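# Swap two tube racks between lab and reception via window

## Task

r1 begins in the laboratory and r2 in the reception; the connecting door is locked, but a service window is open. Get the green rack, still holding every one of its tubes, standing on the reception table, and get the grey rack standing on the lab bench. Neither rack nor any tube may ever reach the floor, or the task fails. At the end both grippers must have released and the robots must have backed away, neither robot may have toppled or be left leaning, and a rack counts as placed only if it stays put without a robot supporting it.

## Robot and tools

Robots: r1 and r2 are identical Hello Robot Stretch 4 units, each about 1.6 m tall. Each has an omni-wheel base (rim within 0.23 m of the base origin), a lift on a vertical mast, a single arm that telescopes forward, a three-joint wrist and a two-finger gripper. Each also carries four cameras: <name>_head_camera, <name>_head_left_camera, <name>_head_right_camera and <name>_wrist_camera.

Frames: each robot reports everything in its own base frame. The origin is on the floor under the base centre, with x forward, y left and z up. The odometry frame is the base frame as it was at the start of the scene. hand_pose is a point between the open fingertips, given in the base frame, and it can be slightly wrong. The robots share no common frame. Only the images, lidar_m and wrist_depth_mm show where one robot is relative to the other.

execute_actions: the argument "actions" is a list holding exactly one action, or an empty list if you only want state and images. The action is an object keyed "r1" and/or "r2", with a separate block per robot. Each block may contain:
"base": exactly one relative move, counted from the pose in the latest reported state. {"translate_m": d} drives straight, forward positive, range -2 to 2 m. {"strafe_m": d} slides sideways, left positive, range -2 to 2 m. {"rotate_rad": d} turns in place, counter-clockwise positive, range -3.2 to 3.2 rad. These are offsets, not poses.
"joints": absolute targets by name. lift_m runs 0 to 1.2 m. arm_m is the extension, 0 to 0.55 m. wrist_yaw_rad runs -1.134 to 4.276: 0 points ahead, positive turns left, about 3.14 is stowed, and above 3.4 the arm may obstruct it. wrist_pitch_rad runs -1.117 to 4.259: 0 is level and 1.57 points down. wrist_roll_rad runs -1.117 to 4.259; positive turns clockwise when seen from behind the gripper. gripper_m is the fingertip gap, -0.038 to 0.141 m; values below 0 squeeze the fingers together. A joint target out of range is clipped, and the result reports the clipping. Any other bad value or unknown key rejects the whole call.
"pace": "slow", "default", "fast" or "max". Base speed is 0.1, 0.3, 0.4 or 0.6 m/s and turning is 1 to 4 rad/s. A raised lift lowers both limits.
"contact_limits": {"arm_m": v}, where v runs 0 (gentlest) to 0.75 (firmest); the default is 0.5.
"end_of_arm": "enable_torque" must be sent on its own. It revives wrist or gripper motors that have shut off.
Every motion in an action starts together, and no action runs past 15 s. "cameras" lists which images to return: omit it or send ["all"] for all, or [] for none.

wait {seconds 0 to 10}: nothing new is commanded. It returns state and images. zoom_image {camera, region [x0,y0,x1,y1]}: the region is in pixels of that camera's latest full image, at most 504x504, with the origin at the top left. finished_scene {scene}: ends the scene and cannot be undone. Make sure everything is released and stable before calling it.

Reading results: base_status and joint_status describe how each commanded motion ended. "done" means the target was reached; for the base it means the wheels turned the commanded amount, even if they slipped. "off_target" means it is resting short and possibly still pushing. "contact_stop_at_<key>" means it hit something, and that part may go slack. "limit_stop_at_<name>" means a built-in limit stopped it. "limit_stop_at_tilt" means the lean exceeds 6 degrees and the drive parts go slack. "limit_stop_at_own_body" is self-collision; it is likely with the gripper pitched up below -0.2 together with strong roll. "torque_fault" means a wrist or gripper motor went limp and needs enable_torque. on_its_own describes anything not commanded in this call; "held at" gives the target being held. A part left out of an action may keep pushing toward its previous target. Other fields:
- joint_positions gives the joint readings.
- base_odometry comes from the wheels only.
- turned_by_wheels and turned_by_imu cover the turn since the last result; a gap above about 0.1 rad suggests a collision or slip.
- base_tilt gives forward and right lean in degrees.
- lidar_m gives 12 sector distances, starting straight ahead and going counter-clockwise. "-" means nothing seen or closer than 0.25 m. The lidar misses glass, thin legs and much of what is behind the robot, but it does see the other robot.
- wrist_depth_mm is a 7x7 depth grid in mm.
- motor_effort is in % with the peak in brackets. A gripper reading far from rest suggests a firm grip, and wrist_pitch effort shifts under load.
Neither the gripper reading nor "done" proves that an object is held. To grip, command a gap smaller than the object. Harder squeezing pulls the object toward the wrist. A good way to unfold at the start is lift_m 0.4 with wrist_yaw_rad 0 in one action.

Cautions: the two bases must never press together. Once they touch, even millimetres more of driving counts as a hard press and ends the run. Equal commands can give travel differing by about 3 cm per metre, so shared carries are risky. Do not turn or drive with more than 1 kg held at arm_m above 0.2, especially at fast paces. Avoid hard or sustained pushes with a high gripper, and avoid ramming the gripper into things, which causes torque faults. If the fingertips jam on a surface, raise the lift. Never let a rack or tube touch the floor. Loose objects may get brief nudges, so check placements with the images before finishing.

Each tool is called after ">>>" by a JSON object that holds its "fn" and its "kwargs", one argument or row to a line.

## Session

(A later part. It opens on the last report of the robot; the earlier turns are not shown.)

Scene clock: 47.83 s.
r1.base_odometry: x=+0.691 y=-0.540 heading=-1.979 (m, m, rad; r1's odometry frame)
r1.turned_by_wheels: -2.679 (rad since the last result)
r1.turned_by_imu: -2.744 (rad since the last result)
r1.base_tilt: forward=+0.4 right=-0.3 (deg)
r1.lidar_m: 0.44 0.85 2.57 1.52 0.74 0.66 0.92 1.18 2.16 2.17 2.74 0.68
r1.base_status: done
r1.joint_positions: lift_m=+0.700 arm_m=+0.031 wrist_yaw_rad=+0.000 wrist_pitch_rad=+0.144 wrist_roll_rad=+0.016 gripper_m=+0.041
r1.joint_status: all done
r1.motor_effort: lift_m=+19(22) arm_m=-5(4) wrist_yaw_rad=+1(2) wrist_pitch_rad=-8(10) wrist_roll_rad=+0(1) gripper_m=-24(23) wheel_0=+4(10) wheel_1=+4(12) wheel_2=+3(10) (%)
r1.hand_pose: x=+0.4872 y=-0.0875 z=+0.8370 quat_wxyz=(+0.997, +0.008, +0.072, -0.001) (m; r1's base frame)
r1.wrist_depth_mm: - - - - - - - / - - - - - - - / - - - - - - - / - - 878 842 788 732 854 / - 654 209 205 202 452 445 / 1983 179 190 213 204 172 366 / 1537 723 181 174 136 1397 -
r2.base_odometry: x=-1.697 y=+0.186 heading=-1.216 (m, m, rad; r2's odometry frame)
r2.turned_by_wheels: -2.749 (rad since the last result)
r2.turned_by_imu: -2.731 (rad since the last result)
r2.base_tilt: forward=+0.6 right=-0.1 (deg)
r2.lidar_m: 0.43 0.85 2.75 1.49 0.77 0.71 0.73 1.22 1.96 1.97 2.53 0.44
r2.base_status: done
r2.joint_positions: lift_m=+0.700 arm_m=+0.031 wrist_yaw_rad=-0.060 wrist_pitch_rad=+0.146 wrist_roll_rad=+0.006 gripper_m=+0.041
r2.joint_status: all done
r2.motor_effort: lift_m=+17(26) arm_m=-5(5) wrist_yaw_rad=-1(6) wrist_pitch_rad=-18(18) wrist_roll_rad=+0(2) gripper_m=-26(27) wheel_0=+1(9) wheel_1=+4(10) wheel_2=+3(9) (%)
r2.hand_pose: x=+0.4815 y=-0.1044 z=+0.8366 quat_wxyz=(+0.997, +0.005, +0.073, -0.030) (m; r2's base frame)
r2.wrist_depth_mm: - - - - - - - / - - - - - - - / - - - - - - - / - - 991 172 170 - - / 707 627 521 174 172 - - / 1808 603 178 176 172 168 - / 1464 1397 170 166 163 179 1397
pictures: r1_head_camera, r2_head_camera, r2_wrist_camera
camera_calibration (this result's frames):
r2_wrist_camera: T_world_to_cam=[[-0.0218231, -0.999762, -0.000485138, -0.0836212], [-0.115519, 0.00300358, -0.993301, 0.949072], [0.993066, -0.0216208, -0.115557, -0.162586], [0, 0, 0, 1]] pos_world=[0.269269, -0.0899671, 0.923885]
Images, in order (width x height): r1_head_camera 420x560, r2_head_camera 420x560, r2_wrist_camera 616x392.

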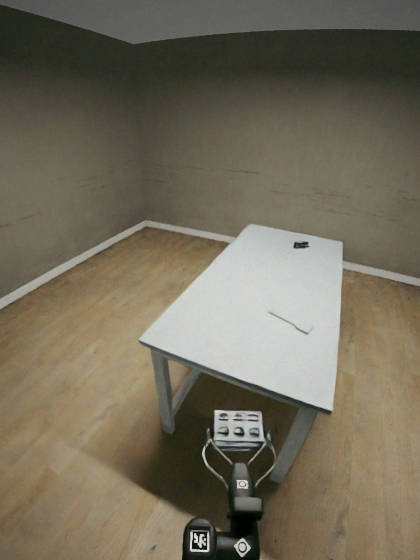

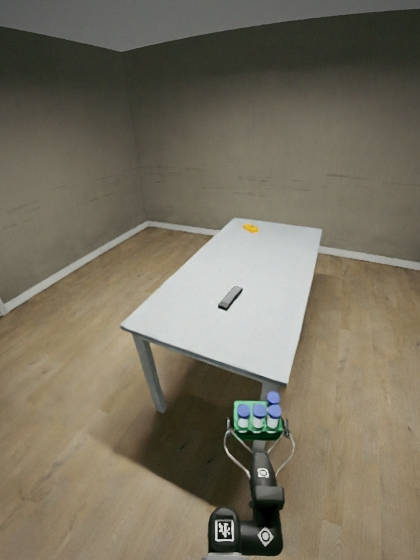

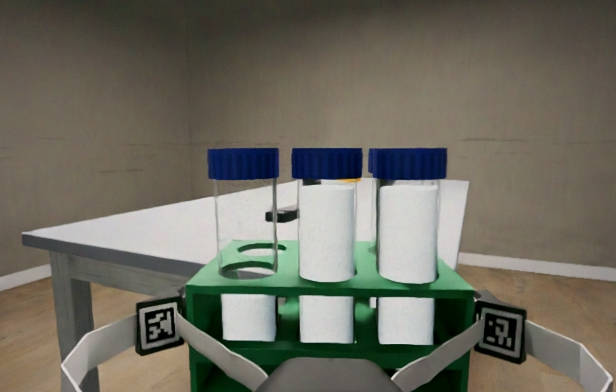

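>>> {"fn": "execute_actions", "kwargs": {
  "actions": [
    {"r1":{"joints":{"arm_m":0.44,"lift_m":0.685}},"r2":{"joints":{"arm_m":0.41,"lift_m":0.688}}}
  ],
  "cameras": ["r1_head_camera","r2_head_camera"]
}}

Scene clock: 50.27 s.
r1.base_odometry: x=+0.691 y=-0.540 heading=-1.979 (m, m, rad; r1's odometry frame)
r1.turned_by_wheels: +0.000 (rad since the last result)
r1.turned_by_imu: +0.001 (rad since the last result)
r1.base_tilt: forward=+0.4 right=-0.2 (deg)
r1.lidar_m: 0.66 0.86 2.57 1.51 0.75 0.67 0.91 1.18 2.15 2.19 2.76 0.67
r1.base_status: not commanded
r1.joint_positions: lift_m=+0.685 arm_m=+0.439 wrist_yaw_rad=+0.000 wrist_pitch_rad=+0.144 wrist_roll_rad=+0.016 gripper_m=+0.041
r1.joint_status: all done
r1.motor_effort: lift_m=+19(19) arm_m=+5(5) wrist_yaw_rad=+0(0) wrist_pitch_rad=-9(10) wrist_roll_rad=-1(1) gripper_m=-24(23) wheel_0=+4(4) wheel_1=+4(4) wheel_2=+3(4) (%)
r1.hand_pose: x=+0.8956 y=-0.0874 z=+0.8221 quat_wxyz=(+0.997, +0.008, +0.072, +0.000) (m; r1's base frame)
r1.wrist_depth_mm: - - - - - - - / - - - - - - - / - - - - - - - / - - - 741 707 683 661 / - 455 210 204 203 402 389 / 312 179 190 212 205 172 297 / 245 235 180 175 135 220 -
r2.base_odometry: x=-1.697 y=+0.186 heading=-1.216 (m, m, rad; r2's odometry frame)
r2.turned_by_wheels: +0.000 (rad since the last result)
r2.turned_by_imu: +0.001 (rad since the last result)
r2.base_tilt: forward=+0.8 right=+0.1 (deg)
r2.lidar_m: 0.68 0.85 2.75 1.49 0.77 0.70 0.72 1.21 1.93 1.98 2.55 0.65
r2.base_status: not commanded
r2.joint_positions: lift_m=+0.688 arm_m=+0.409 wrist_yaw_rad=-0.060 wrist_pitch_rad=+0.146 wrist_roll_rad=+0.006 gripper_m=+0.041
r2.joint_status: all done
r2.motor_effort: lift_m=+17(19) arm_m=+6(7) wrist_yaw_rad=-2(3) wrist_pitch_rad=-16(18) wrist_roll_rad=-1(1) gripper_m=-29(28) wheel_0=+1(1) wheel_1=+4(4) wheel_2=+3(4) (%)
r2.hand_pose: x=+0.8597 y=-0.1043 z=+0.8246 quat_wxyz=(+0.997, +0.005, +0.073, -0.030) (m; r2's base frame)
r2.wrist_depth_mm: - - - - - - - / - - - - - - - / - - - - - - - / - - 1098 172 169 1098 - / 508 512 439 174 172 508 564 / 330 309 177 176 172 168 329 / 231 222 170 166 164 178 219
pictures: r1_head_camera, r2_head_camera
Images, in order (width x height): r1_head_camera 420x560, r2_head_camera 420x560.

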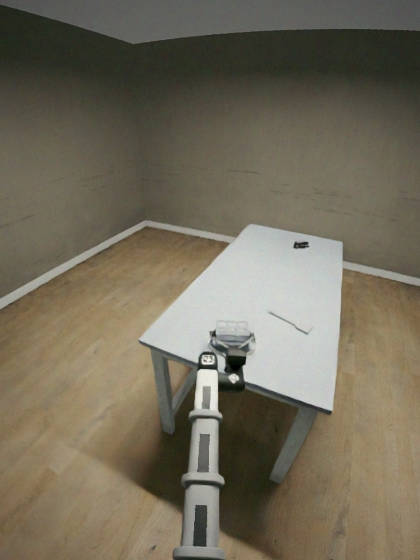

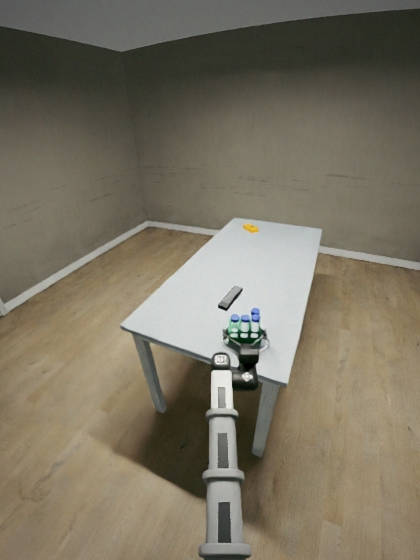

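>>> {"fn": "execute_actions", "kwargs": {
  "actions": [
    {"r1":{"joints":{"lift_m":0.663},"pace":"slow"},"r2":{"joints":{"lift_m":0.666},"pace":"slow"}}
  ],
  "cameras": []
}}

>>> {"fn": "execute_actions", "kwargs": {
  "actions": [
    {"r1":{"joints":{"gripper_m":0.14}},"r2":{"joints":{"gripper_m":0.14}}}
  ],
  "cameras": []
}}

>>> {"fn": "execute_actions", "kwargs": {
  "actions": [
    {"r1":{"base":{"translate_m":-0.15},"joints":{"arm_m":0.05},"pace":"fast"},"r2":{"base":{"translate_m":-0.15},"joints":{"arm_m":0.03},"pace":"fast"}}
  ],
  "cameras": ["r1_head_camera","r2_head_camera"]
}}

Scene clock: 51.37 s.
r1.base_odometry: x=+0.691 y=-0.540 heading=-1.979 (m, m, rad; r1's odometry frame)
r1.turned_by_wheels: +0.000 (rad since the last result)
r1.turned_by_imu: +0.000 (rad since the last result)
r1.base_tilt: forward=+0.4 right=-0.2 (deg)
r1.lidar_m: 0.69 0.87 2.58 1.52 0.74 0.66 0.92 1.17 2.15 2.18 2.76 0.68
r1.base_status: not commanded
r1.joint_positions: lift_m=+0.663 arm_m=+0.439 wrist_yaw_rad=+0.000 wrist_pitch_rad=+0.144 wrist_roll_rad=+0.016 gripper_m=+0.041
r1.joint_status: all done
r1.motor_effort: lift_m=+18(18) arm_m=+5(5) wrist_yaw_rad=+0(0) wrist_pitch_rad=-9(8) wrist_roll_rad=-1(1) gripper_m=-26(23) wheel_0=+4(4) wheel_1=+4(4) wheel_2=+4(4) (%)
r1.hand_pose: x=+0.8956 y=-0.0874 z=+0.8001 quat_wxyz=(+0.997, +0.008, +0.072, +0.000) (m; r1's base frame)
r1.wrist_depth_mm: - - - - - - - / - - - - - - - / - - - - - - - / - - 661 640 609 585 564 / 389 389 209 205 202 338 338 / 266 179 190 213 204 171 252 / 208 200 180 175 136 188 -
r2.base_odometry: x=-1.697 y=+0.186 heading=-1.216 (m, m, rad; r2's odometry frame)
r2.turned_by_wheels: +0.000 (rad since the last result)
r2.turned_by_imu: +0.000 (rad since the last result)
r2.base_tilt: forward=+0.4 right=+0.0 (deg)
r2.lidar_m: 0.69 0.87 2.74 1.50 0.76 0.70 0.71 1.21 1.95 1.99 2.54 0.64
r2.base_status: not commanded
r2.joint_positions: lift_m=+0.666 arm_m=+0.409 wrist_yaw_rad=-0.060 wrist_pitch_rad=+0.146 wrist_roll_rad=+0.006 gripper_m=+0.041
r2.joint_status: all done
r2.motor_effort: lift_m=+16(17) arm_m=+5(5) wrist_yaw_rad=-3(2) wrist_pitch_rad=-18(17) wrist_roll_rad=-2(0) gripper_m=-26(26) wheel_0=+1(1) wheel_1=+3(4) wheel_2=+3(3) (%)
r2.hand_pose: x=+0.8597 y=-0.1043 z=+0.8026 quat_wxyz=(+0.997, +0.005, +0.073, -0.030) (m; r2's base frame)
r2.wrist_depth_mm: - - - - - - - / - - - - - - - / - - - - - - - / - - 759 171 169 917 - / 433 433 389 173 171 427 427 / 279 262 177 176 171 168 278 / 196 188 170 166 163 179 185
pictures: none
No camera images: the call's "cameras" was empty. Leave "cameras" out to get every camera's image.

Scene clock: 53.37 s.
r1.base_odometry: x=+0.691 y=-0.540 heading=-1.979 (m, m, rad; r1's odometry frame)
r1.turned_by_wheels: +0.000 (rad since the last result)
r1.turned_by_imu: +0.001 (rad since the last result)
r1.base_tilt: forward=+0.4 right=-0.4 (deg)
r1.lidar_m: 0.69 0.87 2.58 1.49 0.74 0.68 0.92 1.16 2.15 2.18 2.75 0.67
r1.base_status: not commanded
r1.joint_positions: lift_m=+0.663 arm_m=+0.439 wrist_yaw_rad=+0.000 wrist_pitch_rad=+0.142 wrist_roll_rad=+0.016 gripper_m=+0.140
r1.joint_status: all done
r1.motor_effort: lift_m=+19(19) arm_m=+5(5) wrist_yaw_rad=+0(1) wrist_pitch_rad=-3(10) wrist_roll_rad=+0(1) gripper_m=+1(25) wheel_0=+4(4) wheel_1=+4(4) wheel_2=+3(4) (%)
r1.hand_pose: x=+0.8957 y=-0.0874 z=+0.8006 quat_wxyz=(+0.997, +0.008, +0.071, +0.000) (m; r1's base frame)
r1.wrist_depth_mm: - - - - - - - / - - - - - - - / - - - - - - - / - - 778 654 615 597 574 / 397 392 225 242 234 347 342 / 266 253 204 202 219 199 243 / 211 202 206 144 201 192 -
r2.base_odometry: x=-1.697 y=+0.186 heading=-1.216 (m, m, rad; r2's odometry frame)
r2.turned_by_wheels: +0.000 (rad since the last result)
r2.turned_by_imu: +0.001 (rad since the last result)
r2.base_tilt: forward=+0.5 right=-0.1 (deg)
r2.lidar_m: 0.68 0.85 2.74 1.47 0.78 0.69 0.70 1.24 1.95 2.00 2.54 0.66
r2.base_status: not commanded
r2.joint_positions: lift_m=+0.666 arm_m=+0.409 wrist_yaw_rad=-0.060 wrist_pitch_rad=+0.142 wrist_roll_rad=+0.006 gripper_m=+0.140
r2.joint_status: all done
r2.motor_effort: lift_m=+17(17) arm_m=+5(5) wrist_yaw_rad=-2(0) wrist_pitch_rad=-7(17) wrist_roll_rad=+0(0) gripper_m=-1(28) wheel_0=+1(1) wheel_1=+3(3) wheel_2=+3(4) (%)
r2.hand_pose: x=+0.8598 y=-0.1044 z=+0.8037 quat_wxyz=(+0.997, +0.005, +0.071, -0.030) (m; r2's base frame)
r2.wrist_depth_mm: - - - - - - - / - - - - - - - / - - - - - - - / - - 991 200 198 991 - / 442 445 402 200 198 442 439 / 286 270 196 204 201 188 286 / 211 202 204 144 193 191 211
pictures: none
No camera images: the call's "cameras" was empty. Leave "cameras" out to get every camera's image.

Scene clock: 55.27 s.
r1.base_odometry: x=+0.750 y=-0.403 heading=-1.980 (m, m, rad; r1's odometry frame)
r1.turned_by_wheels: +0.000 (rad since the last result)
r1.turned_by_imu: +0.000 (rad since the last result)
r1.base_tilt: forward=+0.4 right=-0.2 (deg)
r1.lidar_m: 0.83 1.06 2.63 0.92 0.60 0.55 0.78 1.00 2.09 2.13 2.68 0.81
r1.base_status: done
r1.joint_positions: lift_m=+0.663 arm_m=+0.051 wrist_yaw_rad=+0.000 wrist_pitch_rad=+0.142 wrist_roll_rad=+0.016 gripper_m=+0.140
r1.joint_status: all done
r1.motor_effort: lift_m=+19(19) arm_m=-4(5) wrist_yaw_rad=+0(1) wrist_pitch_rad=-5(5) wrist_roll_rad=-1(0) gripper_m=+0(2) wheel_0=-4(9) wheel_1=-3(10) wheel_2=+1(12) (%)
r1.hand_pose: x=+0.5072 y=-0.0875 z=+0.8005 quat_wxyz=(+0.997, +0.008, +0.071, -0.001) (m; r1's base frame)
r1.wrist_depth_mm: - - - - - - - / - - - - - - - / - - - - - - - / - - 715 668 634 603 683 / - - - - 609 517 - / 1921 1808 820 1708 1756 521 1618 / 1537 1430 1255 144 1397 1336 1336
r2.base_odometry: x=-1.749 y=+0.326 heading=-1.216 (m, m, rad; r2's odometry frame)
r2.turned_by_wheels: +0.000 (rad since the last result)
r2.turned_by_imu: +0.000 (rad since the last result)
r2.base_tilt: forward=+0.7 right=+0.1 (deg)
r2.lidar_m: 0.80 1.02 2.81 0.95 0.62 0.57 0.62 1.06 1.88 1.93 2.45 0.82
r2.base_status: done
r2.joint_positions: lift_m=+0.666 arm_m=+0.031 wrist_yaw_rad=-0.060 wrist_pitch_rad=+0.142 wrist_roll_rad=+0.006 gripper_m=+0.140
r2.joint_status: all done
r2.motor_effort: lift_m=+17(17) arm_m=-5(6) wrist_yaw_rad=-2(0) wrist_pitch_rad=-8(8) wrist_roll_rad=+1(2) gripper_m=+0(0) wheel_0=+0(7) wheel_1=-1(9) wheel_2=-2(14) (%)
r2.hand_pose: x=+0.4816 y=-0.1044 z=+0.8036 quat_wxyz=(+0.997, +0.005, +0.071, -0.030) (m; r2's base frame)
r2.wrist_depth_mm: - - - - - - - / - - - - - - - / - - - - - - - / - - 1008 715 1008 - - / - 866 699 615 580 - - / - 866 213 - 591 199 - / 1464 904 1537 144 1308 1430 1499
pictures: r1_head_camera, r2_head_camera
Images, in order (width x height): r1_head_camera 420x560, r2_head_camera 420x560.

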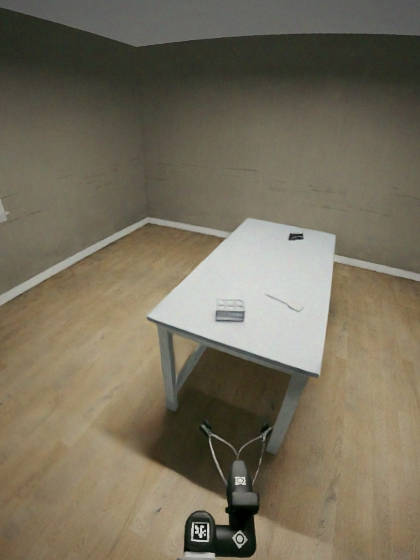

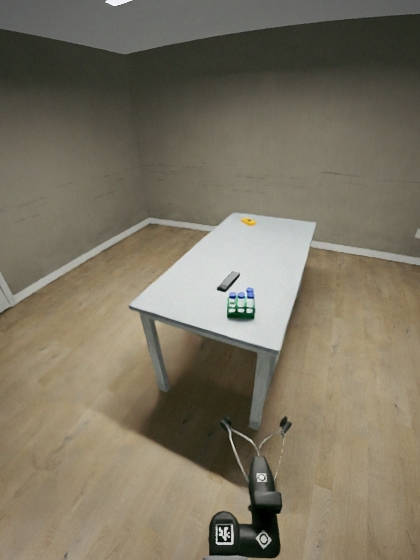

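>>> {"fn": "finished_scene", "kwargs": {
  "scene": 2
}}

The scene is finished: the task was done.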